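## Task

Find the tote somewhere in the room and place the yellow foam block inside it so that no part sticks out past the rim. The robot must not tip over or be left leaning, or the task fails. It only counts if the block stays there without the robot holding it.

## Robot and tools

ROBOT. A simulated Hello Robot Stretch 3 with one arm. It has a two-wheeled base (0.33 m long, 0.34 m wide), a lift riding up a mast, and a telescoping arm that reaches out to the robot's RIGHT side, ending in a wrist and a gripper. The base cannot slide sideways, so the gripper is moved forward or back by driving the base. Turns in place pivot about the point between the drive wheels, 0.05 m behind the front edge. With arm retracted and wrist folded, a turn sweeps a 0.28 m radius; an unfolded, level wrist reaches past that. Loose objects may occasionally get nudged by something.

FRAMES. Base frame: origin on the floor between the drive wheels, x forward, y left, z up. hand_pose is reported in it, at the point where the closed fingertips meet. Odometry frame = base frame at the start. Heading is positive to the left, range -3.142 to 3.142.

CAMERAS. head_camera and nav_camera are on the head and aim with head_pan_rad and head_tilt_rad; wrist_camera rides on the gripper. Each execute_actions result ends with one image per camera, taken at the end of the call. An empty actions list just returns the current state and images.

execute_actions(actions): a list of actions run in order. Each action is {"robot": ..., "steps": n, "until": ...}; steps is 1 to 450 control steps at 30 per second (default 1); {"steps": n} alone just waits. If any action or number is invalid the whole call is rejected and nothing new runs.
- robot.base: exactly one key. translate_m is an offset in metres, straight along the current heading, measured from where the base is when that command begins; positive = forward, |value| at most 1. rotate_rad is an offset turn in radians on the spot, positive = counter-clockwise (left), |value| at most 3.2.
- robot.joints: absolute targets by name; unnamed joints keep their goal. Ranges: lift_m 0 to 1.1 (arm height); arm_m 0 to 0.52 (extension); wrist_yaw_rad -1.345 to 4.42 (0 along the arm, positive swings toward the front, 3.0 is folded over the base); wrist_pitch_rad -1.57 to 0.451 (0 level, negative tips fingertips down); wrist_roll_rad -2.911 to 2.911 (0 = fingers side by side); gripper_m -0.089 to 0.179 (larger = wider; actual fingertip gap is 0.007 m less when nearly shut, 0.025 m less when wide, and 0 below 0.007); head_pan_rad -3.953 to 1.73 (0 forward, positive left, -1.57 looks along the arm); head_tilt_rad -1.53 to 0.419 (negative looks down).
- robot.contact_limits: {"arm_m": effort %} 1 to 100, sent with an arm_m goal; the arm halts (contact_stop) at that effort. Lower is gentler; too low stops at once; values above the maximum are cut.
- robot may be a list of up to 8 commands run in sequence, including {"pause_s": s} (max 15). {"robot": {"stop": true}} brakes everything and clears the queue.
- Motions keep running across actions and while you think. A new command overrides immediately and discards an older queue.
- until: ends an action early. {"robot": {"status": "ended"}} fires when nothing is moving and no queue runs (use with steps 450 to wait for completion). Other fields take comparisons such as [">", 0.3] or ["!=", "moving"]; {"any": {"status": "ended"}} fires when any one motion ends.

zoom_image(camera, region): region [x0, y0, x1, y1] in pixels of that camera's last image, top-left origin, at most 504 by 504; returns a finer view.

finished_scene(scene): pass the current scene number to end it; irreversible. The result says if the task succeeded and gives the next task. Ending a reply without a tool call ends everything.

RESULT LINES. base_status shows progress (translate_m done so far of the goal). joint_goals, joint_status, measured_speeds (units per second). Status words: moving, done (within tolerance), off_target (resting away from goal, may still push), contact_stop (arm or lift pushed firmly and went slack), time_out, stopped, not_commanded, torque_fault (wrist servo off ~10 s, limp). refusals and queue (idle/running/done/dropped/stopped), queue_left. Lines starting refused:, dropped:, replaced: explain what happened (indices from 0). on_its_own reports goals the robot changed itself, slack or off joints, and base lean. lidar_m: 12 distances in 30-degree sectors counter-clockwise from straight ahead (4th left, 7th behind, 10th right), in a plane 0.17 m up. wrist_depth_mm and head_depth_mm: 7x7 median depths. base_tilt in degrees (forward/right positive). motor_effort in % with peak in brackets; positive pushes toward higher values.

SPEED. The base is fast (0.30 m/s, 1.9 rad/s) only when stowed: lift_m under 0.30, arm_m under 0.03, wrist_yaw_rad above 2.54; otherwise 0.10 m/s and 0.63 rad/s.

GRIPPER. Close to a value below the object's width to grip (lower squeezes harder, but the stall guard may ease off and let things slip). Open to at least 0.02 above the touching value to release. Neither the reading nor done proves a grasp; check cameras.

CAUTIONS. Fold or unfold the wrist only with lift_m 0.32 to 0.95, wrist_pitch_rad -0.4 and roll near 0; after folding, lift may go down to 0.25. With wrist_yaw_rad below -0.4 keep pitch at -0.5 or lower. Pushing into something rigid with the gripper above about 0.45 m can tip the robot; a second push after a contact_stop is riskier. Don't drive while gripping or pushing something fixed, and watch for snags, especially reversing. If it leans, back out in small steps, free the gripper, and lower lift_m to about 0.2. Avoid drops, slams, hard pushes and wrist torque faults. Wait for all motion to end before calling finished_scene, and make sure the object rests in the tote unheld.

Each tool is called after ">>>" as name([rows], argument=value, ...), one row to a line, values as JSON.

## Session

>>> execute_actions(actions=[])

Scene clock: 0.00 s.
robot.base_odometry: x=+0.000 y=+0.000 heading=+0.000 (m, m, rad; robot's odometry frame)
robot.turned_by_wheels: +0.000 (rad since the last result)
robot.turned_by_imu: +0.000 (rad since the last result)
robot.base_tilt: forward=+0.2 right=-0.3 (deg)
robot.lidar_m: 2.20 2.28 0.69 0.84 1.64 1.59 1.01 0.92 2.50 1.98 1.28 1.55
robot.head_depth_mm: 1877 1933 1938 1959 1969 1355 1961 / 1973 2105 2126 2168 2195 2109 2048 / 1994 2361 2390 2411 2472 2489 2057 / 1974 2635 2726 2747 2797 2727 2081 / 1969 2633 2692 2699 2715 2674 2078 / 1939 2474 2457 2484 2487 2470 2111 / 1944 2278 2276 2287 2297 2280 2112
robot.base_status: not_commanded
robot.joint_positions: lift_m=+0.409 arm_m=+0.002 wrist_yaw_rad=+3.059 wrist_pitch_rad=-0.430 wrist_roll_rad=-0.009 gripper_m=+0.037 head_pan_rad=-0.006 head_tilt_rad=-0.024
robot.joint_goals: lift_m=+0.409 arm_m=+0.002 wrist_yaw_rad=+3.059 wrist_pitch_rad=-0.430 wrist_roll_rad=-0.009 gripper_m=+0.037 head_pan_rad=-0.006 head_tilt_rad=-0.024
robot.joint_status: lift_m=not_commanded arm_m=not_commanded wrist_yaw_rad=not_commanded wrist_pitch_rad=not_commanded wrist_roll_rad=not_commanded gripper_m=not_commanded head_pan_rad=not_commanded head_tilt_rad=not_commanded
robot.measured_speeds: translate_m=+0.000 rotate_rad=+0.000 lift_m=+0.000 arm_m=+0.000 wrist_yaw_rad=+0.000 wrist_pitch_rad=+0.000 wrist_roll_rad=+0.000 head_pan_rad=+0.000 head_tilt_rad=+0.000
robot: refusals=0 queue=idle queue_left=0
robot.motor_effort: left_wheel=+1 right_wheel=+0 lift_m=+26 arm_m=-1 wrist_yaw_rad=+1 wrist_pitch_rad=+4 wrist_roll_rad=+0 gripper_m=+0 head_pan_rad=+0 head_tilt_rad=+2 (%)
robot.hand_pose: x=-0.0029 y=+0.0754 z=+0.4188 quat_wxyz=(+0.179, +0.693, +0.123, +0.687) (m; robot's base frame)
robot.wrist_depth_mm: - - - - 761 630 580 / - - - - 813 653 789 / - - - - 880 691 - / 985 - - - 920 762 980 / 802 810 - 791 805 802 811 / 653 661 671 664 689 669 667 / 574 573 - 574 550 573 569
pictures: head_camera (sideways: a quarter turn clockwise sets it upright), nav_camera (sideways: a quarter turn counterclockwise sets it upright), wrist_camera
Images, in order (width x height): head_camera 896x504, nav_camera 672x504, wrist_camera 644x364.

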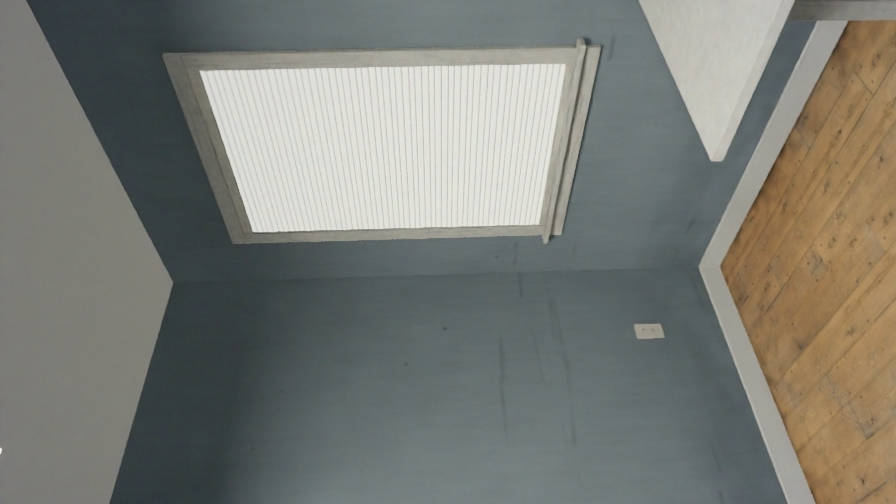

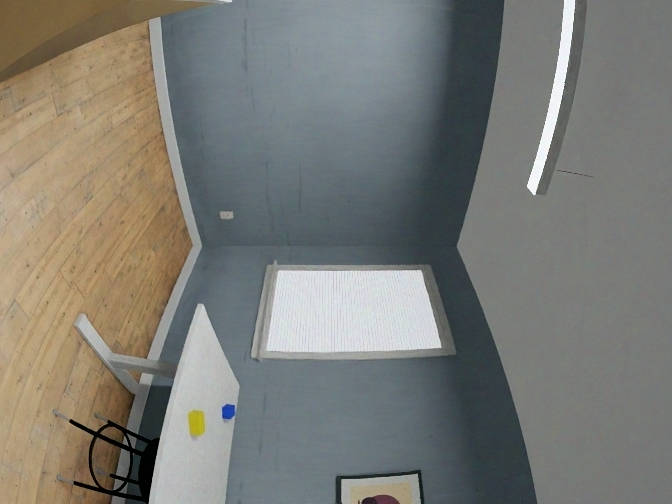

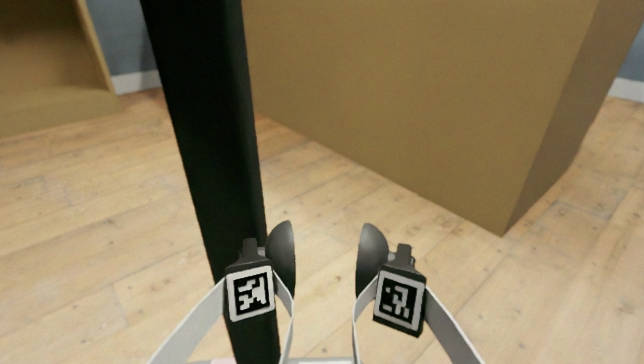

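>>> execute_actions([
  {"robot":{"joints":{"head_pan_rad":-1.2,"head_tilt_rad":-0.6}},"steps":100,"until":{"robot":{"status":"ended"}}},
])

>>> execute_actions([
  {"robot":{"joints":{"head_pan_rad":-2.8,"head_tilt_rad":-0.6}},"steps":100,"until":{"robot":{"status":"ended"}}},
])

>>> execute_actions([
  {"robot":{"joints":{"head_pan_rad":1.5,"head_tilt_rad":-0.6}},"steps":150,"until":{"robot":{"status":"ended"}}},
])

Scene clock: 9.43 s.
robot.base_odometry: x=+0.000 y=+0.000 heading=+0.000 (m, m, rad; robot's odometry frame)
robot.turned_by_wheels: +0.000 (rad since the last result)
robot.turned_by_imu: +0.001 (rad since the last result)
robot.base_tilt: forward=+0.1 right=-0.3 (deg)
robot.lidar_m: 2.21 2.27 0.69 0.84 1.64 1.58 1.01 0.92 2.49 1.98 1.28 1.55
robot.head_depth_mm: 1772 1983 2229 2252 1750 1439 1212 / 1717 1914 2138 2282 1766 1446 1219 / 1656 1830 1514 2202 1766 1445 1215 / 1591 1759 1437 1779 1785 1441 1219 / 1538 1712 1436 2090 1778 1453 1227 / 1485 1650 1449 2048 1790 1454 1229 / 1448 1584 1455 1316 1778 1457 1223
robot.base_status: not_commanded
robot.joint_positions: lift_m=+0.409 arm_m=+0.002 wrist_yaw_rad=+3.059 wrist_pitch_rad=-0.430 wrist_roll_rad=-0.009 gripper_m=+0.037 head_pan_rad=-1.193 head_tilt_rad=-0.592
robot.joint_goals: lift_m=+0.409 arm_m=+0.002 wrist_yaw_rad=+3.059 wrist_pitch_rad=-0.430 wrist_roll_rad=-0.009 gripper_m=+0.037 head_pan_rad=-1.200 head_tilt_rad=-0.600
robot.joint_status: lift_m=not_commanded arm_m=not_commanded wrist_yaw_rad=not_commanded wrist_pitch_rad=not_commanded wrist_roll_rad=not_commanded gripper_m=not_commanded head_pan_rad=done head_tilt_rad=done
robot.measured_speeds: translate_m=+0.000 rotate_rad=+0.000 lift_m=+0.000 arm_m=+0.000 wrist_yaw_rad=+0.000 wrist_pitch_rad=+0.000 wrist_roll_rad=+0.000 head_pan_rad=+0.000 head_tilt_rad=+0.000
robot: refusals=0 queue=done queue_left=0
robot.motor_effort: left_wheel=+1(1) right_wheel=+0(1) lift_m=+26(26) arm_m=-1(1) wrist_yaw_rad=+0(0) wrist_pitch_rad=+4(4) wrist_roll_rad=+0(1) gripper_m=-1(0) head_pan_rad=-4(53) head_tilt_rad=-3(25) (%)
robot.hand_pose: x=-0.0029 y=+0.0754 z=+0.4188 quat_wxyz=(+0.179, +0.693, +0.123, +0.687) (m; robot's base frame)
robot.wrist_depth_mm: - - - - 762 622 573 / - - - - 816 646 778 / - - - - 864 714 - / 989 - - 998 923 763 - / 791 795 - 819 845 781 802 / 658 668 668 671 693 665 670 / 561 571 - 570 557 575 572
pictures: head_camera (sideways: a quarter turn clockwise sets it upright), nav_camera (sideways: a quarter turn counterclockwise sets it upright), wrist_camera
Images, in order (width x height): head_camera 896x504, nav_camera 672x504, wrist_camera 644x364.

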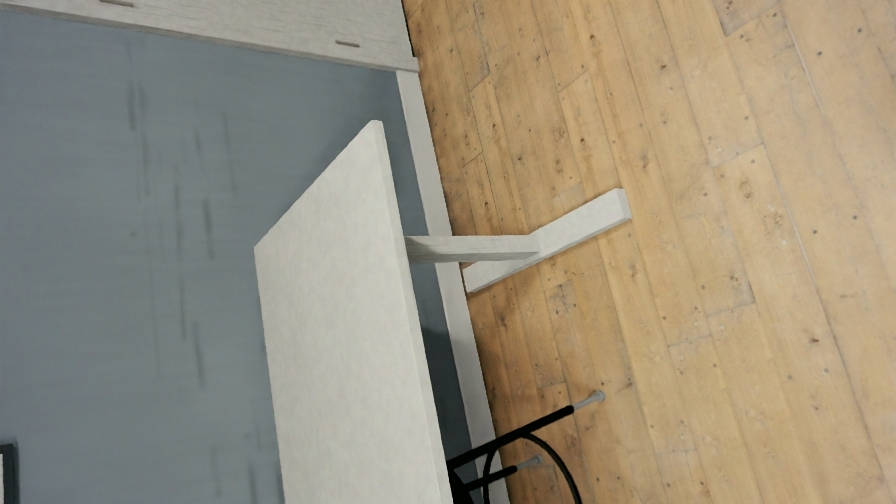

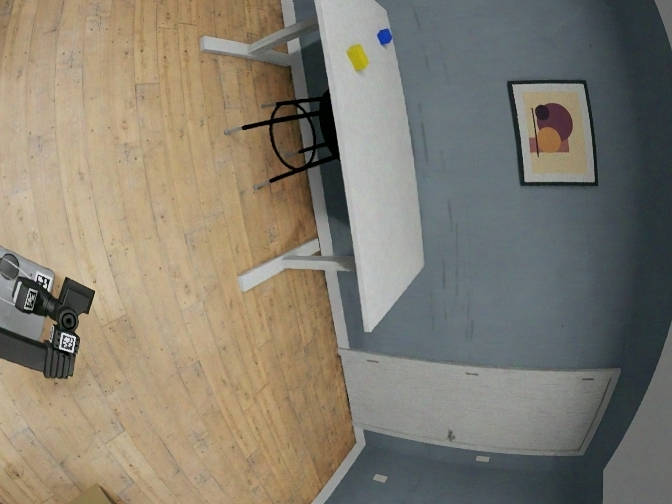

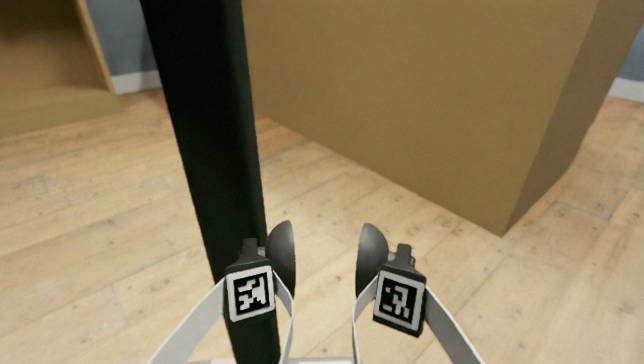

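Scene clock: 10.73 s.
robot.base_odometry: x=+0.000 y=+0.000 heading=+0.000 (m, m, rad; robot's odometry frame)
robot.turned_by_wheels: +0.000 (rad since the last result)
robot.turned_by_imu: +0.000 (rad since the last result)
robot.base_tilt: forward=+0.2 right=-0.2 (deg)
robot.lidar_m: 2.20 2.28 0.69 0.84 1.64 1.58 1.01 0.93 2.49 1.98 1.28 1.55
robot.head_depth_mm: 2506 1599 1162 1349 1594 1445 1213 / 2439 1601 1120 1268 1495 1446 1214 / 2337 2482 1078 1206 1407 1445 1217 / 2253 2397 1045 1141 1317 1438 1217 / 2183 2347 1011 1087 1255 1413 1220 / 2113 2241 1106 1559 1729 1448 1225 / 2020 2213 2481 2310 1790 1460 1229
robot.base_status: not_commanded
robot.joint_positions: lift_m=+0.409 arm_m=+0.002 wrist_yaw_rad=+3.059 wrist_pitch_rad=-0.430 wrist_roll_rad=-0.009 gripper_m=+0.037 head_pan_rad=-2.793 head_tilt_rad=-0.593
robot.joint_goals: lift_m=+0.409 arm_m=+0.002 wrist_yaw_rad=+3.059 wrist_pitch_rad=-0.430 wrist_roll_rad=-0.009 gripper_m=+0.037 head_pan_rad=-2.800 head_tilt_rad=-0.600
robot.joint_status: lift_m=not_commanded arm_m=not_commanded wrist_yaw_rad=not_commanded wrist_pitch_rad=not_commanded wrist_roll_rad=not_commanded gripper_m=not_commanded head_pan_rad=done head_tilt_rad=done
robot.measured_speeds: translate_m=+0.000 rotate_rad=+0.000 lift_m=+0.000 arm_m=+0.000 wrist_yaw_rad=+0.000 wrist_pitch_rad=+0.000 wrist_roll_rad=+0.000 head_pan_rad=+0.000 head_tilt_rad=+0.000
robot: refusals=0 queue=done queue_left=0
robot.motor_effort: left_wheel=+1(1) right_wheel=-2(2) lift_m=+26(26) arm_m=-1(1) wrist_yaw_rad=+0(0) wrist_pitch_rad=+4(4) wrist_roll_rad=+0(1) gripper_m=+1(1) head_pan_rad=-4(51) head_tilt_rad=-3(2) (%)
robot.hand_pose: x=-0.0029 y=+0.0754 z=+0.4188 quat_wxyz=(+0.179, +0.693, +0.123, +0.687) (m; robot's base frame)
robot.wrist_depth_mm: - - - 984 771 623 570 / - - - - 806 650 770 / - - - - 886 699 - / 991 - - - 914 760 994 / 797 806 - 817 824 793 817 / 667 668 661 678 663 659 671 / 568 567 - 575 556 565 571
pictures: head_camera (sideways: a quarter turn clockwise sets it upright), nav_camera (sideways: a quarter turn counterclockwise sets it upright), wrist_camera
Images, in order (width x height): head_camera 896x504, nav_camera 672x504, wrist_camera 644x364.

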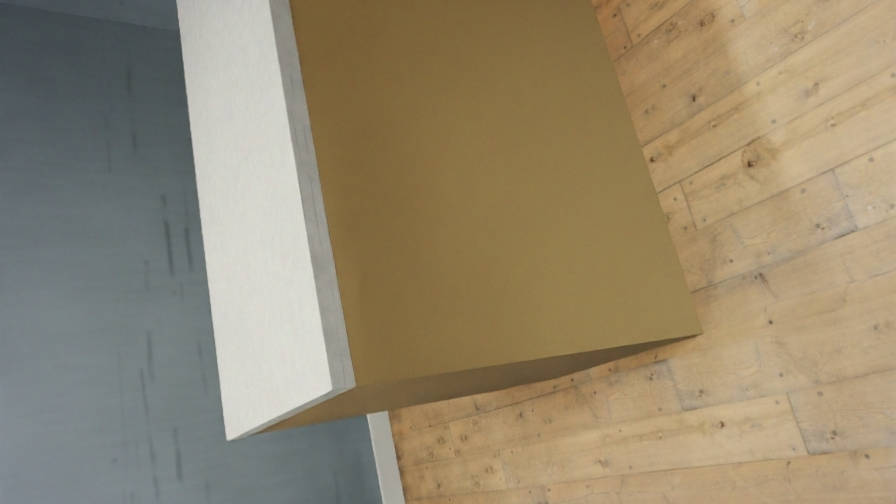

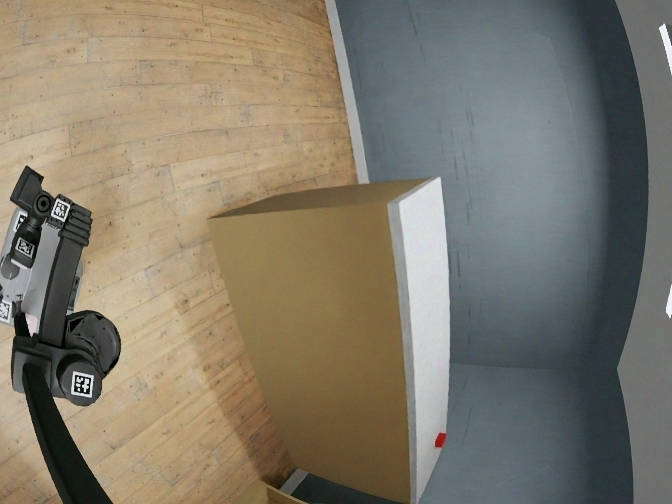

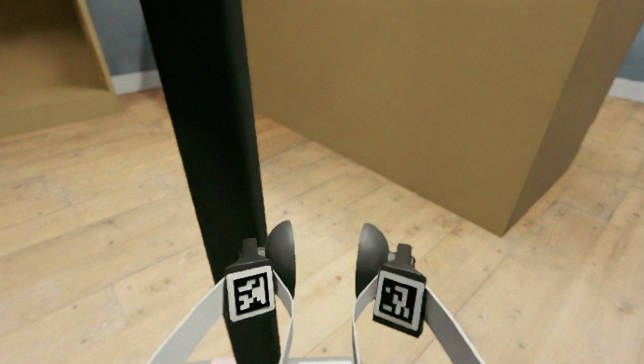

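Scene clock: 13.10 s.
robot.base_odometry: x=+0.000 y=+0.000 heading=+0.000 (m, m, rad; robot's odometry frame)
robot.turned_by_wheels: +0.000 (rad since the last result)
robot.turned_by_imu: +0.000 (rad since the last result)
robot.base_tilt: forward=+0.3 right=-0.4 (deg)
robot.lidar_m: 2.21 2.27 0.69 0.84 1.64 1.58 1.01 0.92 2.50 1.98 1.28 1.55
robot.head_depth_mm: 2095 2256 941 789 877 994 1136 / 2301 2426 947 873 984 1128 1197 / 2470 2572 956 979 1119 1312 1223 / 2385 1632 1016 1119 1295 1416 1223 / 2152 1643 1127 1298 1552 1448 1219 / 1979 1663 1288 1530 1725 1455 1227 / 1834 1661 1519 1900 1794 1458 1280
robot.base_status: not_commanded
robot.joint_positions: lift_m=+0.409 arm_m=+0.002 wrist_yaw_rad=+3.059 wrist_pitch_rad=-0.430 wrist_roll_rad=-0.009 gripper_m=+0.037 head_pan_rad=+1.493 head_tilt_rad=-0.593
robot.joint_goals: lift_m=+0.409 arm_m=+0.002 wrist_yaw_rad=+3.059 wrist_pitch_rad=-0.430 wrist_roll_rad=-0.009 gripper_m=+0.037 head_pan_rad=+1.500 head_tilt_rad=-0.600
robot.joint_status: lift_m=not_commanded arm_m=not_commanded wrist_yaw_rad=not_commanded wrist_pitch_rad=not_commanded wrist_roll_rad=not_commanded gripper_m=not_commanded head_pan_rad=done head_tilt_rad=done
robot.measured_speeds: translate_m=+0.000 rotate_rad=+0.000 lift_m=+0.000 arm_m=+0.000 wrist_yaw_rad=+0.000 wrist_pitch_rad=+0.000 wrist_roll_rad=+0.000 head_pan_rad=+0.000 head_tilt_rad=+0.000
robot: refusals=0 queue=done queue_left=0
robot.motor_effort: left_wheel=+1(1) right_wheel=-1(1) lift_m=+26(26) arm_m=-1(1) wrist_yaw_rad=+1(1) wrist_pitch_rad=+4(4) wrist_roll_rad=+0(1) gripper_m=+0(1) head_pan_rad=+4(49) head_tilt_rad=-3(3) (%)
robot.hand_pose: x=-0.0029 y=+0.0754 z=+0.4188 quat_wxyz=(+0.179, +0.693, +0.123, +0.687) (m; robot's base frame)
robot.wrist_depth_mm: - - - - 772 616 558 / - - - - 824 659 766 / - - - - 863 714 - / 989 989 - - 920 752 994 / 805 799 - 815 824 799 806 / 669 663 666 672 690 671 673 / 566 558 - 573 551 566 576
pictures: head_camera (sideways: a quarter turn clockwise sets it upright), nav_camera (sideways: a quarter turn counterclockwise sets it upright), wrist_camera
Images, in order (width x height): head_camera 896x504, nav_camera 672x504, wrist_camera 644x364.

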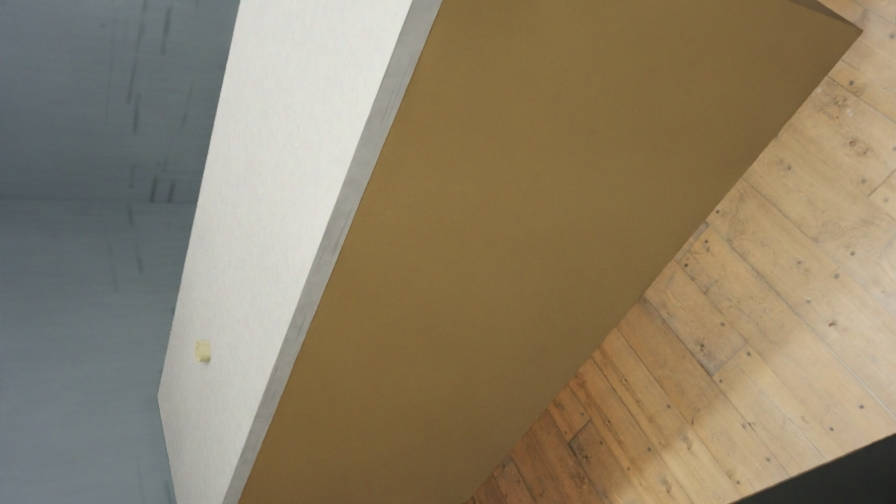

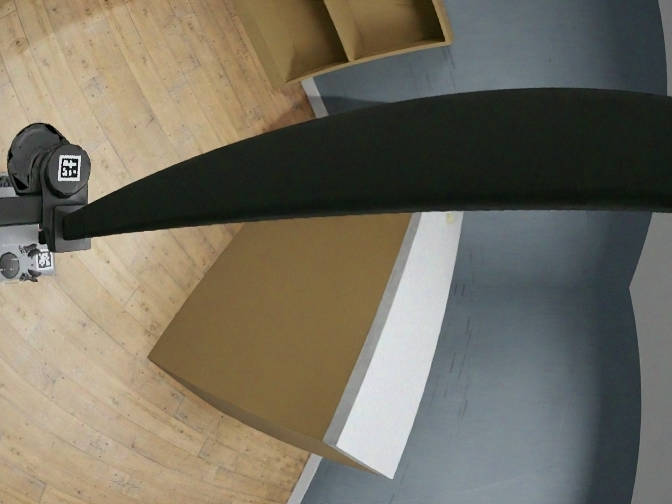

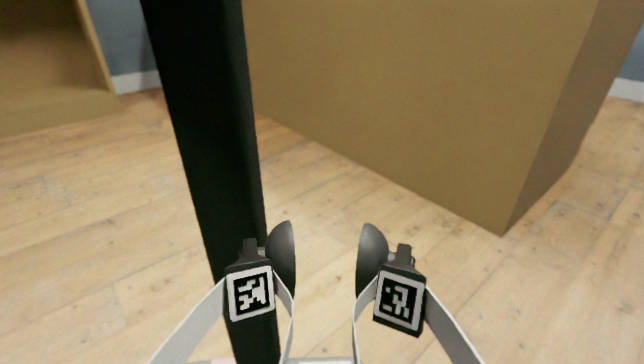

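>>> execute_actions([
  {"robot":{"joints":{"head_pan_rad":-3.9,"head_tilt_rad":-0.4}},"steps":200,"until":{"robot":{"status":"ended"}}},
])

Scene clock: 19.37 s.
robot.base_odometry: x=+0.000 y=+0.000 heading=+0.000 (m, m, rad; robot's odometry frame)
robot.turned_by_wheels: +0.000 (rad since the last result)
robot.turned_by_imu: +0.001 (rad since the last result)
robot.base_tilt: forward=+0.2 right=-0.4 (deg)
robot.lidar_m: 2.20 2.28 0.69 0.84 1.64 1.58 1.01 0.92 2.50 1.97 1.28 1.55
robot.head_depth_mm: - - - - - - - / 1635 - - - - - - / 1661 1795 1873 1979 2039 1687 1362 / 1673 1813 1893 2028 2045 1687 1363 / 1697 1824 1933 2047 2060 1690 1364 / 1708 1849 1925 2140 2139 1703 1367 / 1736 1882 2013 2065 2049 1703 1376
robot.base_status: not_commanded
robot.joint_positions: lift_m=+0.409 arm_m=+0.002 wrist_yaw_rad=+3.059 wrist_pitch_rad=-0.430 wrist_roll_rad=-0.009 gripper_m=+0.037 head_pan_rad=-3.893 head_tilt_rad=-0.409
robot.joint_goals: lift_m=+0.409 arm_m=+0.002 wrist_yaw_rad=+3.059 wrist_pitch_rad=-0.430 wrist_roll_rad=-0.009 gripper_m=+0.037 head_pan_rad=-3.900 head_tilt_rad=-0.400
robot.joint_status: lift_m=not_commanded arm_m=not_commanded wrist_yaw_rad=not_commanded wrist_pitch_rad=not_commanded wrist_roll_rad=not_commanded gripper_m=not_commanded head_pan_rad=done head_tilt_rad=done
robot.measured_speeds: translate_m=+0.000 rotate_rad=+0.000 lift_m=+0.000 arm_m=+0.000 wrist_yaw_rad=+0.000 wrist_pitch_rad=+0.000 wrist_roll_rad=+0.000 head_pan_rad=+0.000 head_tilt_rad=+0.000
robot: refusals=0 queue=done queue_left=0
robot.motor_effort: left_wheel=+1(1) right_wheel=+0(2) lift_m=+26(26) arm_m=-1(1) wrist_yaw_rad=+0(1) wrist_pitch_rad=+4(4) wrist_roll_rad=+0(1) gripper_m=+0(1) head_pan_rad=-4(48) head_tilt_rad=+3(14) (%)
robot.hand_pose: x=-0.0029 y=+0.0754 z=+0.4188 quat_wxyz=(+0.179, +0.693, +0.123, +0.687) (m; robot's base frame)
robot.wrist_depth_mm: - - - 976 748 622 583 / - - - - 785 654 765 / - - - - 869 703 - / - 985 - - 930 769 - / 796 798 - 813 824 805 805 / 678 657 666 680 676 665 665 / 562 566 - 568 548 580 575
pictures: head_camera (sideways: a quarter turn clockwise sets it upright), nav_camera (sideways: a quarter turn counterclockwise sets it upright), wrist_camera
Images, in order (width x height): head_camera 896x504, nav_camera 672x504, wrist_camera 644x364.

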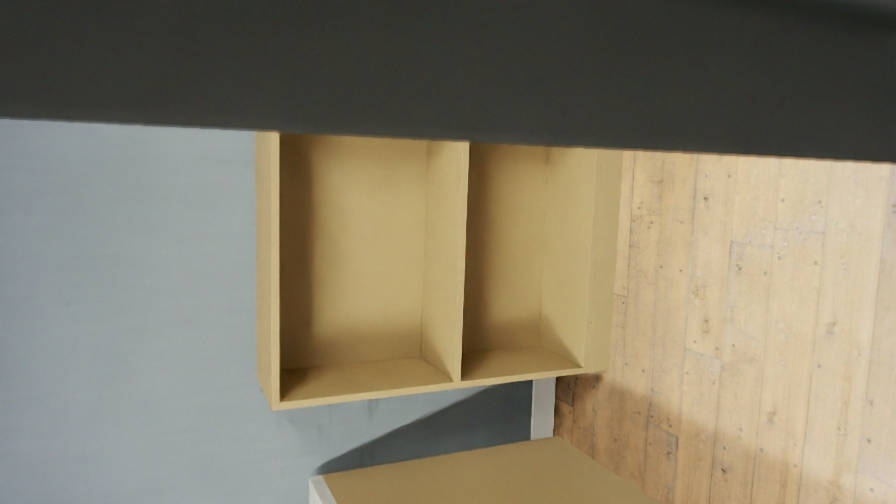

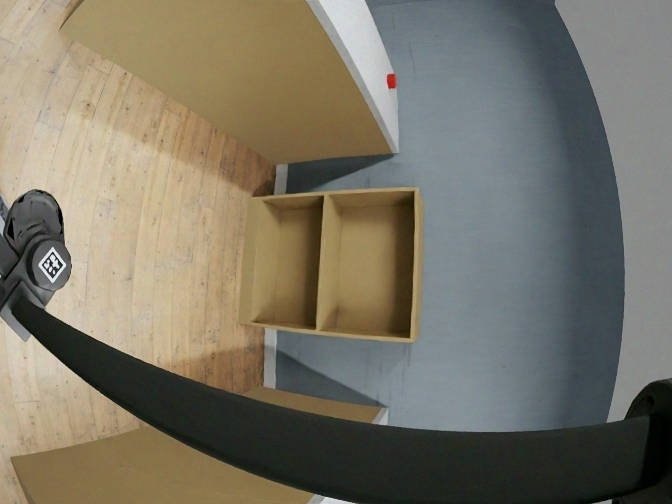

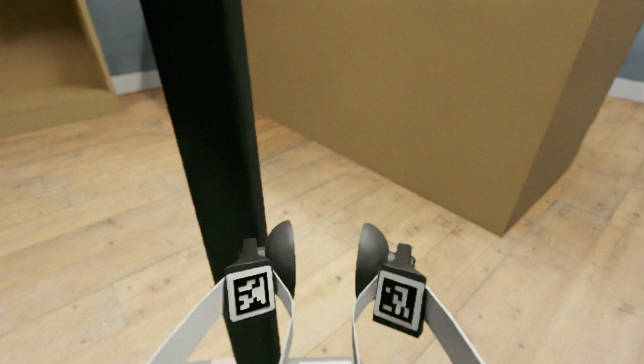

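>>> execute_actions([
  {"robot":{"base":{"translate_m":1.0},"joints":{"head_pan_rad":1.7,"head_tilt_rad":-0.6,"lift_m":0.28}},"steps":450,"until":{"robot":{"status":"ended"}}},
])

Scene clock: 38.90 s.
robot.base_odometry: x=+1.000 y=+0.000 heading=+0.000 (m, m, rad; robot's odometry frame)
robot.turned_by_wheels: +0.000 (rad since the last result)
robot.turned_by_imu: +0.003 (rad since the last result)
robot.base_tilt: forward=+0.2 right=-0.4 (deg)
robot.lidar_m: 1.43 1.51 1.51 0.83 0.76 0.76 1.86 1.85 1.40 0.71 0.71 1.17
robot.head_depth_mm: 1608 1724 1872 2020 1754 1432 1213 / 1779 1939 2108 2176 1763 1435 1219 / 2000 2179 2445 2273 1783 1449 1216 / 2282 2566 2729 2110 1662 1410 1216 / 2500 2769 966 972 1108 1284 1224 / 2368 2538 967 897 1012 1166 - / 2237 2312 1001 - - - -
robot.base_status: done (translate_m +1.0000 of +1.0000)
robot.joint_positions: lift_m=+0.280 arm_m=+0.002 wrist_yaw_rad=+3.059 wrist_pitch_rad=-0.431 wrist_roll_rad=-0.009 gripper_m=+0.037 head_pan_rad=+1.693 head_tilt_rad=-0.594
robot.joint_goals: lift_m=+0.280 arm_m=+0.002 wrist_yaw_rad=+3.059 wrist_pitch_rad=-0.431 wrist_roll_rad=-0.009 gripper_m=+0.037 head_pan_rad=+1.700 head_tilt_rad=-0.600
robot.joint_status: lift_m=done arm_m=not_commanded wrist_yaw_rad=not_commanded wrist_pitch_rad=not_commanded wrist_roll_rad=not_commanded gripper_m=not_commanded head_pan_rad=done head_tilt_rad=done
robot.measured_speeds: translate_m=+0.000 rotate_rad=+0.000 lift_m=+0.000 arm_m=+0.000 wrist_yaw_rad=+0.000 wrist_pitch_rad=+0.000 wrist_roll_rad=+0.000 head_pan_rad=+0.000 head_tilt_rad=+0.000
robot: refusals=0 queue=done queue_left=0
robot.motor_effort: left_wheel=+0(9) right_wheel=-1(5) lift_m=+23(25) arm_m=-1(1) wrist_yaw_rad=+0(0) wrist_pitch_rad=+4(4) wrist_roll_rad=+0(0) gripper_m=+0(1) head_pan_rad=+4(47) head_tilt_rad=-2(14) (%)
robot.hand_pose: x=-0.0029 y=+0.0753 z=+0.2899 quat_wxyz=(+0.179, +0.693, +0.124, +0.687) (m; robot's base frame)
robot.wrist_depth_mm: 564 628 840 - - - - / 608 668 899 - - - - / 644 736 - - - - - / 692 726 - 763 757 755 768 / 601 602 614 602 633 619 602 / 500 516 - - 512 504 508 / 441 - - - 422 435 427
pictures: head_camera (sideways: a quarter turn clockwise sets it upright), nav_camera (sideways: a quarter turn counterclockwise sets it upright), wrist_camera
Images, in order (width x height): head_camera 896x504, nav_camera 672x504, wrist_camera 644x364.

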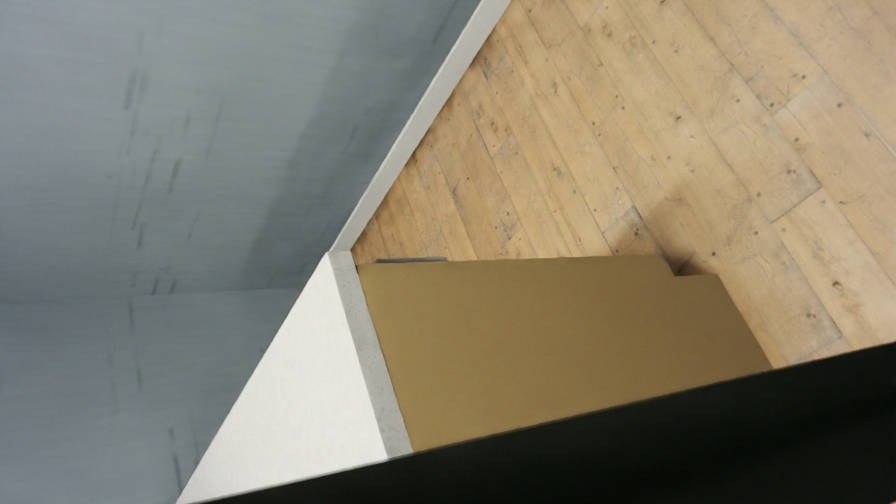

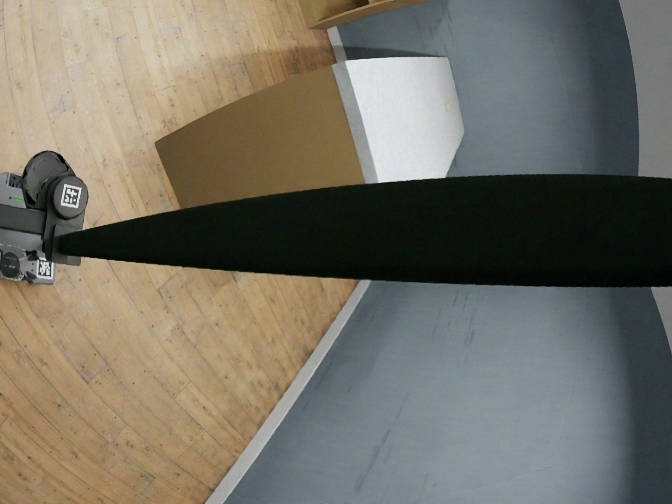

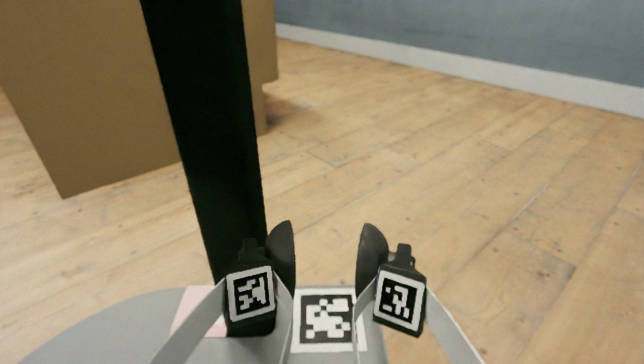

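>>> zoom_image(camera="head_camera", region=[300,200,760,320])

>>> execute_actions([
  {"robot":{"joints":{"head_pan_rad":-1.7,"head_tilt_rad":-0.5}},"steps":200,"until":{"robot":{"status":"ended"}}},
])

Region (300, 200, 760, 320) of head_camera's 896x504 image, scaled by 1.096, with more detail than that image has; it fills the top 131 rows of this view, and the rest is white.

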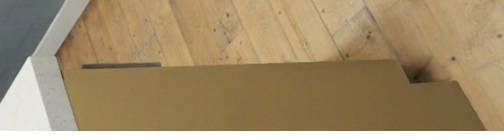

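Scene clock: 48.90 s.
robot.base_odometry: x=+1.000 y=+0.000 heading=+0.000 (m, m, rad; robot's odometry frame)
robot.turned_by_wheels: +0.000 (rad since the last result)
robot.turned_by_imu: +0.001 (rad since the last result)
robot.base_tilt: forward=+0.2 right=-0.4 (deg)
robot.lidar_m: 1.43 1.50 1.51 0.84 0.76 0.76 1.86 1.85 1.40 0.70 0.72 1.17
robot.head_depth_mm: 2082 2359 2658 1219 1935 1529 1264 / 1817 2036 2209 1161 1714 1534 1272 / 1605 1777 1837 1168 899 1536 1273 / 1438 1572 1651 1173 867 1172 1248 / 1306 1408 1504 1180 870 710 1248 / 1168 1271 1376 1183 874 691 1195 / 1082 1170 1254 1183 879 693 588
robot.base_status: done (translate_m +1.0000 of +1.0000)
robot.joint_positions: lift_m=+0.280 arm_m=+0.002 wrist_yaw_rad=+3.059 wrist_pitch_rad=-0.431 wrist_roll_rad=-0.009 gripper_m=+0.037 head_pan_rad=-1.693 head_tilt_rad=-0.508
robot.joint_goals: lift_m=+0.280 arm_m=+0.002 wrist_yaw_rad=+3.059 wrist_pitch_rad=-0.431 wrist_roll_rad=-0.009 gripper_m=+0.037 head_pan_rad=-1.700 head_tilt_rad=-0.500
robot.joint_status: lift_m=done arm_m=not_commanded wrist_yaw_rad=not_commanded wrist_pitch_rad=not_commanded wrist_roll_rad=not_commanded gripper_m=not_commanded head_pan_rad=done head_tilt_rad=done
robot.measured_speeds: translate_m=+0.000 rotate_rad=+0.000 lift_m=+0.000 arm_m=+0.000 wrist_yaw_rad=+0.000 wrist_pitch_rad=+0.000 wrist_roll_rad=+0.000 head_pan_rad=+0.000 head_tilt_rad=+0.000
robot: refusals=0 queue=done queue_left=0
robot.motor_effort: left_wheel=+1(1) right_wheel=-1(1) lift_m=+23(23) arm_m=-1(1) wrist_yaw_rad=+1(0) wrist_pitch_rad=+4(4) wrist_roll_rad=+1(0) gripper_m=+0(0) head_pan_rad=-4(55) head_tilt_rad=+2(10) (%)
robot.hand_pose: x=-0.0029 y=+0.0753 z=+0.2899 quat_wxyz=(+0.179, +0.693, +0.124, +0.687) (m; robot's base frame)
robot.wrist_depth_mm: 575 629 807 - - - - / 597 668 897 - - - - / 641 733 - - - - - / 691 734 - 770 749 764 771 / 601 608 609 616 623 607 618 / 501 518 - - 522 507 509 / 440 - - - 421 427 435
pictures: head_camera (sideways: a quarter turn clockwise sets it upright), nav_camera (sideways: a quarter turn counterclockwise sets it upright), wrist_camera
Images, in order (width x height): head_camera 896x504, nav_camera 672x504, wrist_camera 644x364.

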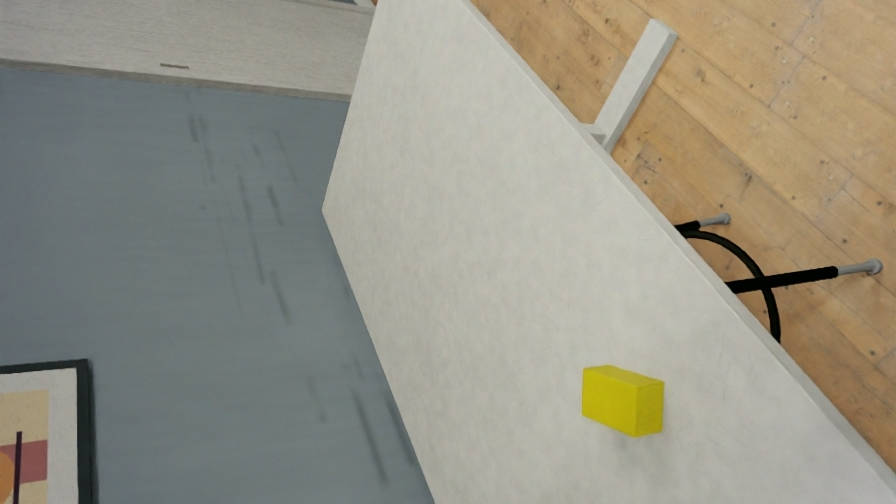

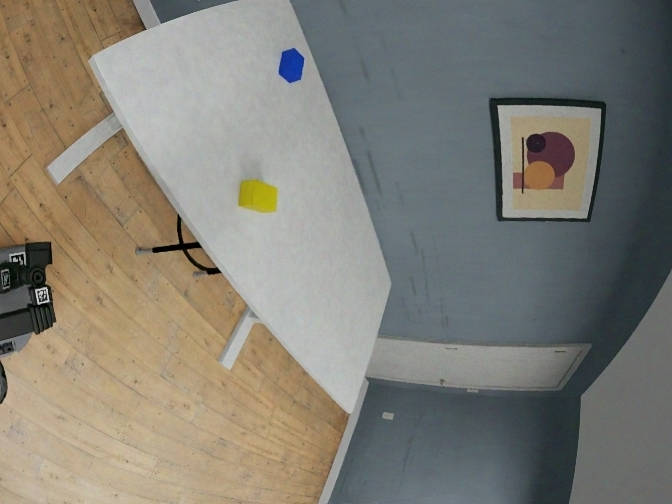

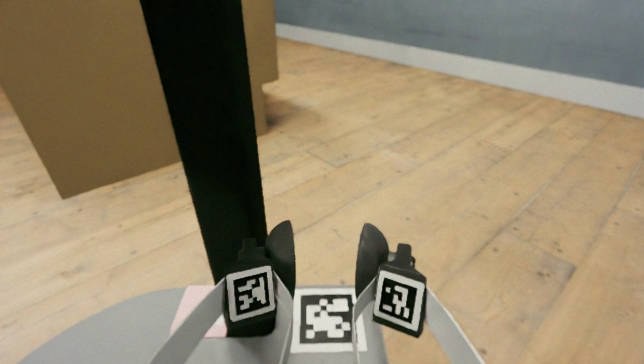

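>>> execute_actions([
  {"robot":[{"base":{"rotate_rad":0.65},"joints":{"head_pan_rad":1.45,"head_tilt_rad":-0.6}},{"base":{"translate_m":0.7}}],"steps":450,"until":{"robot":{"status":"ended"}}},
])

Scene clock: 62.23 s.
robot.base_odometry: x=+1.557 y=+0.424 heading=+0.650 (m, m, rad; robot's odometry frame)
robot.turned_by_wheels: +0.650 (rad since the last result)
robot.turned_by_imu: +0.662 (rad since the last result)
robot.base_tilt: forward=+0.1 right=-0.2 (deg)
robot.lidar_m: 0.81 0.83 1.10 0.96 0.82 1.08 2.69 1.30 0.95 1.13 1.17 0.85
robot.head_depth_mm: 1444 1522 1595 1672 1668 1442 1207 / 1820 1924 2062 2083 1769 1435 1213 / 2266 2500 2711 2279 1776 1445 1219 / 2281 2499 2780 2289 1773 1451 1223 / 2219 2476 2731 2267 1769 1447 1218 / 2197 2402 2659 2204 1720 1458 1227 / 2146 1873 1374 1206 1060 1168 1256
robot.base_status: done (translate_m +0.7000 of +0.7000)
robot.joint_positions: lift_m=+0.280 arm_m=+0.002 wrist_yaw_rad=+3.059 wrist_pitch_rad=-0.431 wrist_roll_rad=-0.009 gripper_m=+0.037 head_pan_rad=+1.443 head_tilt_rad=-0.593
robot.joint_goals: lift_m=+0.280 arm_m=+0.002 wrist_yaw_rad=+3.059 wrist_pitch_rad=-0.431 wrist_roll_rad=-0.009 gripper_m=+0.037 head_pan_rad=+1.450 head_tilt_rad=-0.600
robot.joint_status: lift_m=done arm_m=not_commanded wrist_yaw_rad=not_commanded wrist_pitch_rad=not_commanded wrist_roll_rad=not_commanded gripper_m=not_commanded head_pan_rad=done head_tilt_rad=done
robot.measured_speeds: translate_m=+0.000 rotate_rad=+0.000 lift_m=+0.000 arm_m=+0.000 wrist_yaw_rad=+0.000 wrist_pitch_rad=+0.000 wrist_roll_rad=+0.000 head_pan_rad=+0.000 head_tilt_rad=+0.000
robot: refusals=0 queue=done queue_left=0
robot.motor_effort: left_wheel=-2(7) right_wheel=+2(8) lift_m=+23(23) arm_m=-1(1) wrist_yaw_rad=+0(0) wrist_pitch_rad=+4(4) wrist_roll_rad=+0(1) gripper_m=+0(1) head_pan_rad=+4(50) head_tilt_rad=-3(11) (%)
robot.hand_pose: x=-0.0029 y=+0.0752 z=+0.2899 quat_wxyz=(+0.179, +0.693, +0.124, +0.687) (m; robot's base frame)
robot.wrist_depth_mm: 719 730 - - - - 881 / 775 788 - - - - 886 / 849 877 - - - - 894 / 765 755 - 764 775 776 763 / 595 604 610 611 611 615 612 / 502 516 - - 518 512 506 / 447 - - - 419 437 431
pictures: head_camera (sideways: a quarter turn clockwise sets it upright), nav_camera (sideways: a quarter turn counterclockwise sets it upright), wrist_camera
Images, in order (width x height): head_camera 896x504, nav_camera 672x504, wrist_camera 644x364.

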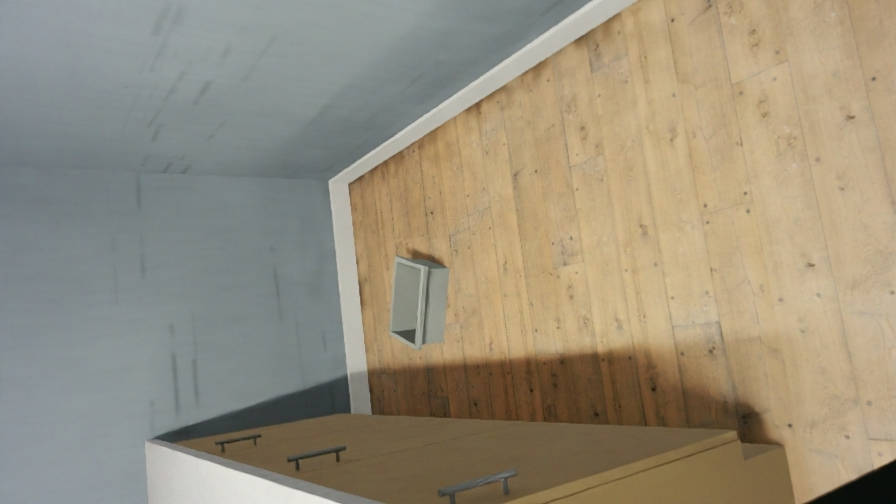

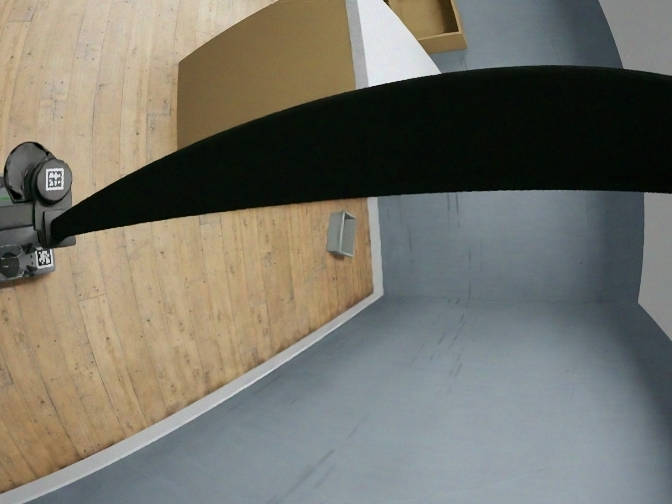

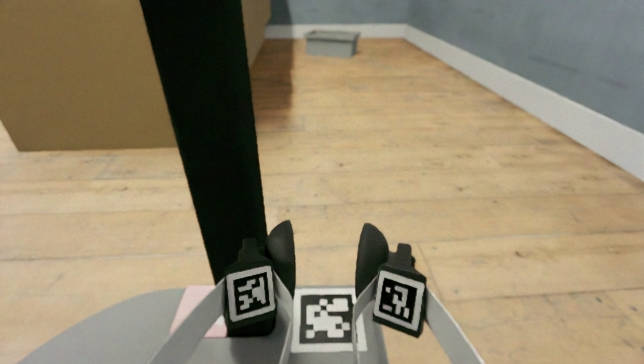

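>>> execute_actions([
  {"robot":[{"base":{"translate_m":-0.95},"joints":{"head_pan_rad":-1.57,"head_tilt_rad":-0.8}},{"joints":{"lift_m":0.9,"gripper_m":0.15}},{"joints":{"wrist_yaw_rad":0,"wrist_pitch_rad":-0.4}}],"steps":450,"until":{"robot":{"status":"ended"}}},
])

Scene clock: 93.50 s.
robot.base_odometry: x=+0.801 y=-0.151 heading=+0.650 (m, m, rad; robot's odometry frame)
robot.turned_by_wheels: +0.000 (rad since the last result)
robot.turned_by_imu: +0.001 (rad since the last result)
robot.base_tilt: forward=+0.3 right=-0.3 (deg)
robot.lidar_m: 1.75 1.80 0.79 0.77 2.13 1.62 3.00 1.20 0.58 0.81 0.77 1.60
robot.head_depth_mm: 1027 1148 976 786 - - 1079 / 1016 1146 976 810 - - 1090 / 1011 1138 980 810 - - 1093 / 1006 1136 981 813 - 1297 1120 / 1002 1141 985 818 696 1292 1132 / 991 1142 982 794 679 1273 1138 / 991 1130 992 795 681 1295 1132
robot.base_status: done (translate_m -0.9500 of -0.9500)
robot.joint_positions: lift_m=+0.900 arm_m=+0.002 wrist_yaw_rad=+0.003 wrist_pitch_rad=-0.419 wrist_roll_rad=-0.009 gripper_m=+0.150 head_pan_rad=-1.563 head_tilt_rad=-0.791
robot.joint_goals: lift_m=+0.900 arm_m=+0.002 wrist_yaw_rad=+0.000 wrist_pitch_rad=-0.400 wrist_roll_rad=-0.009 gripper_m=+0.150 head_pan_rad=-1.570 head_tilt_rad=-0.800
robot.joint_status: lift_m=done arm_m=not_commanded wrist_yaw_rad=done wrist_pitch_rad=done wrist_roll_rad=not_commanded gripper_m=done head_pan_rad=done head_tilt_rad=done
robot.measured_speeds: translate_m=+0.000 rotate_rad=+0.000 lift_m=+0.000 arm_m=+0.000 wrist_yaw_rad=+0.000 wrist_pitch_rad=+0.000 wrist_roll_rad=+0.000 head_pan_rad=+0.000 head_tilt_rad=+0.000
robot: refusals=0 queue=done queue_left=0
robot.motor_effort: left_wheel=-2(9) right_wheel=+2(5) lift_m=+29(29) arm_m=-1(1) wrist_yaw_rad=-3(5) wrist_pitch_rad=+5(6) wrist_roll_rad=+0(1) gripper_m=+0(96) head_pan_rad=-3(53) head_tilt_rad=-4(14) (%)
robot.hand_pose: x=-0.0208 y=-0.3710 z=+0.9124 quat_wxyz=(+0.695, +0.149, -0.688, -0.146) (m; robot's base frame)
robot.wrist_depth_mm: 868 849 859 848 835 817 832 / 911 926 915 929 914 887 907 / - 996 740 789 808 806 806 / - 580 588 592 589 594 594 / 474 483 460 428 448 467 469 / 386 - 384 384 385 - 394 / 324 320 328 332 329 322 331
pictures: head_camera (sideways: a quarter turn clockwise sets it upright), nav_camera (sideways: a quarter turn counterclockwise sets it upright), wrist_camera
Images, in order (width x height): head_camera 896x504, nav_camera 672x504, wrist_camera 644x364.

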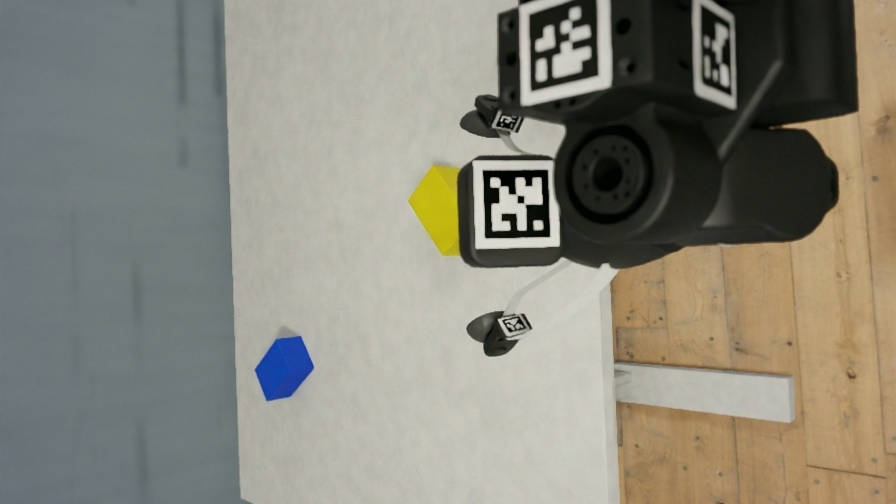

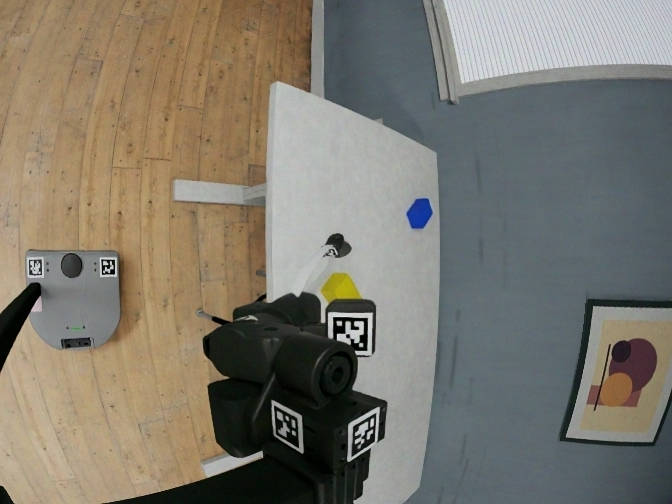

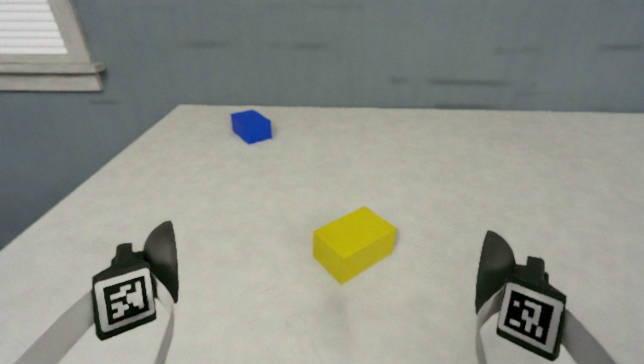

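>>> execute_actions([
  {"robot":[{"base":{"translate_m":-0.03},"joints":{"lift_m":1.05}},{"joints":{"wrist_pitch_rad":-1.5,"arm_m":0.25}}],"steps":450,"until":{"robot":{"status":"ended"}}},
])

Scene clock: 108.90 s.
robot.base_odometry: x=+0.777 y=-0.169 heading=+0.650 (m, m, rad; robot's odometry frame)
robot.turned_by_wheels: +0.000 (rad since the last result)
robot.turned_by_imu: +0.001 (rad since the last result)
robot.base_tilt: forward=+0.1 right=-0.3 (deg)
robot.lidar_m: 1.78 1.83 0.79 0.77 2.08 1.60 2.97 1.17 0.57 0.81 0.77 1.60
robot.head_depth_mm: 1007 1151 972 787 690 1286 1133 / - 1158 975 767 693 1286 1129 / - - 919 769 694 1269 1129 / 993 1127 917 750 693 1296 1130 / 1003 1143 982 771 697 1292 1135 / 994 1134 985 794 681 1275 1139 / 986 1130 990 795 681 1292 1134
robot.base_status: done (translate_m -0.0300 of -0.0300)
robot.joint_positions: lift_m=+1.050 arm_m=+0.250 wrist_yaw_rad=+0.001 wrist_pitch_rad=-1.496 wrist_roll_rad=-0.009 gripper_m=+0.150 head_pan_rad=-1.563 head_tilt_rad=-0.791
robot.joint_goals: lift_m=+1.050 arm_m=+0.250 wrist_yaw_rad=+0.000 wrist_pitch_rad=-1.500 wrist_roll_rad=-0.009 gripper_m=+0.150 head_pan_rad=-1.570 head_tilt_rad=-0.800
robot.joint_status: lift_m=done arm_m=done wrist_yaw_rad=done wrist_pitch_rad=done wrist_roll_rad=not_commanded gripper_m=done head_pan_rad=done head_tilt_rad=done
robot.measured_speeds: translate_m=+0.000 rotate_rad=+0.000 lift_m=+0.000 arm_m=+0.000 wrist_yaw_rad=+0.000 wrist_pitch_rad=+0.000 wrist_roll_rad=+0.000 head_pan_rad=+0.000 head_tilt_rad=+0.000
robot: refusals=0 queue=done queue_left=0
robot.motor_effort: left_wheel=-2(7) right_wheel=+2(3) lift_m=+28(29) arm_m=+3(4) wrist_yaw_rad=-2(4) wrist_pitch_rad=-1(5) wrist_roll_rad=+0(1) gripper_m=+1(0) head_pan_rad=-4(3) head_tilt_rad=-3(4) (%)
robot.hand_pose: x=-0.0216 y=-0.3898 z=+0.9312 quat_wxyz=(+0.521, +0.483, -0.515, -0.479) (m; robot's base frame)
robot.wrist_depth_mm: 374 371 366 319 355 357 352 / 375 374 371 364 359 361 357 / 380 372 374 370 367 361 362 / 385 383 380 373 369 368 363 / - - - - - - - / - - - - - - - / - - - - - - -
pictures: head_camera (sideways: a quarter turn clockwise sets it upright), nav_camera (sideways: a quarter turn counterclockwise sets it upright), wrist_camera
Images, in order (width x height): head_camera 896x504, nav_camera 672x504, wrist_camera 644x364.

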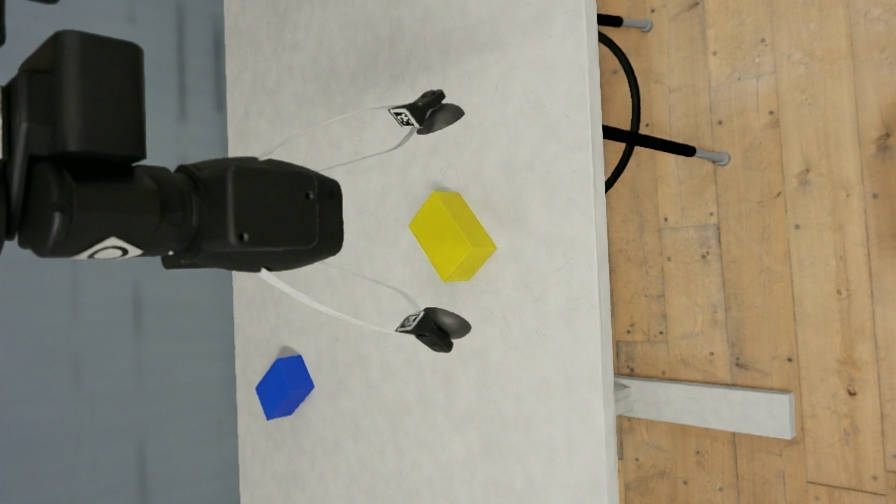

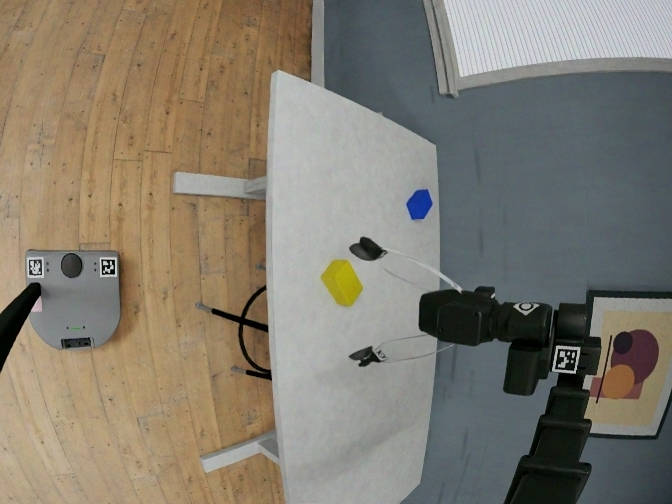

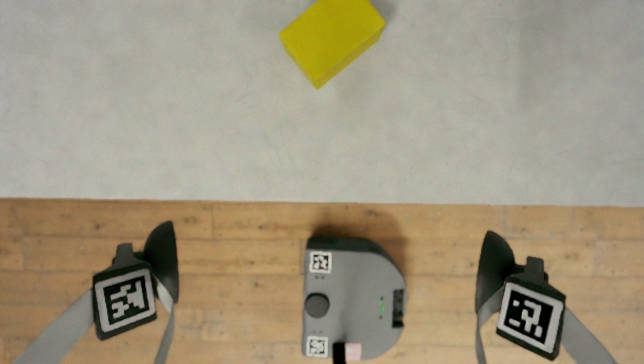

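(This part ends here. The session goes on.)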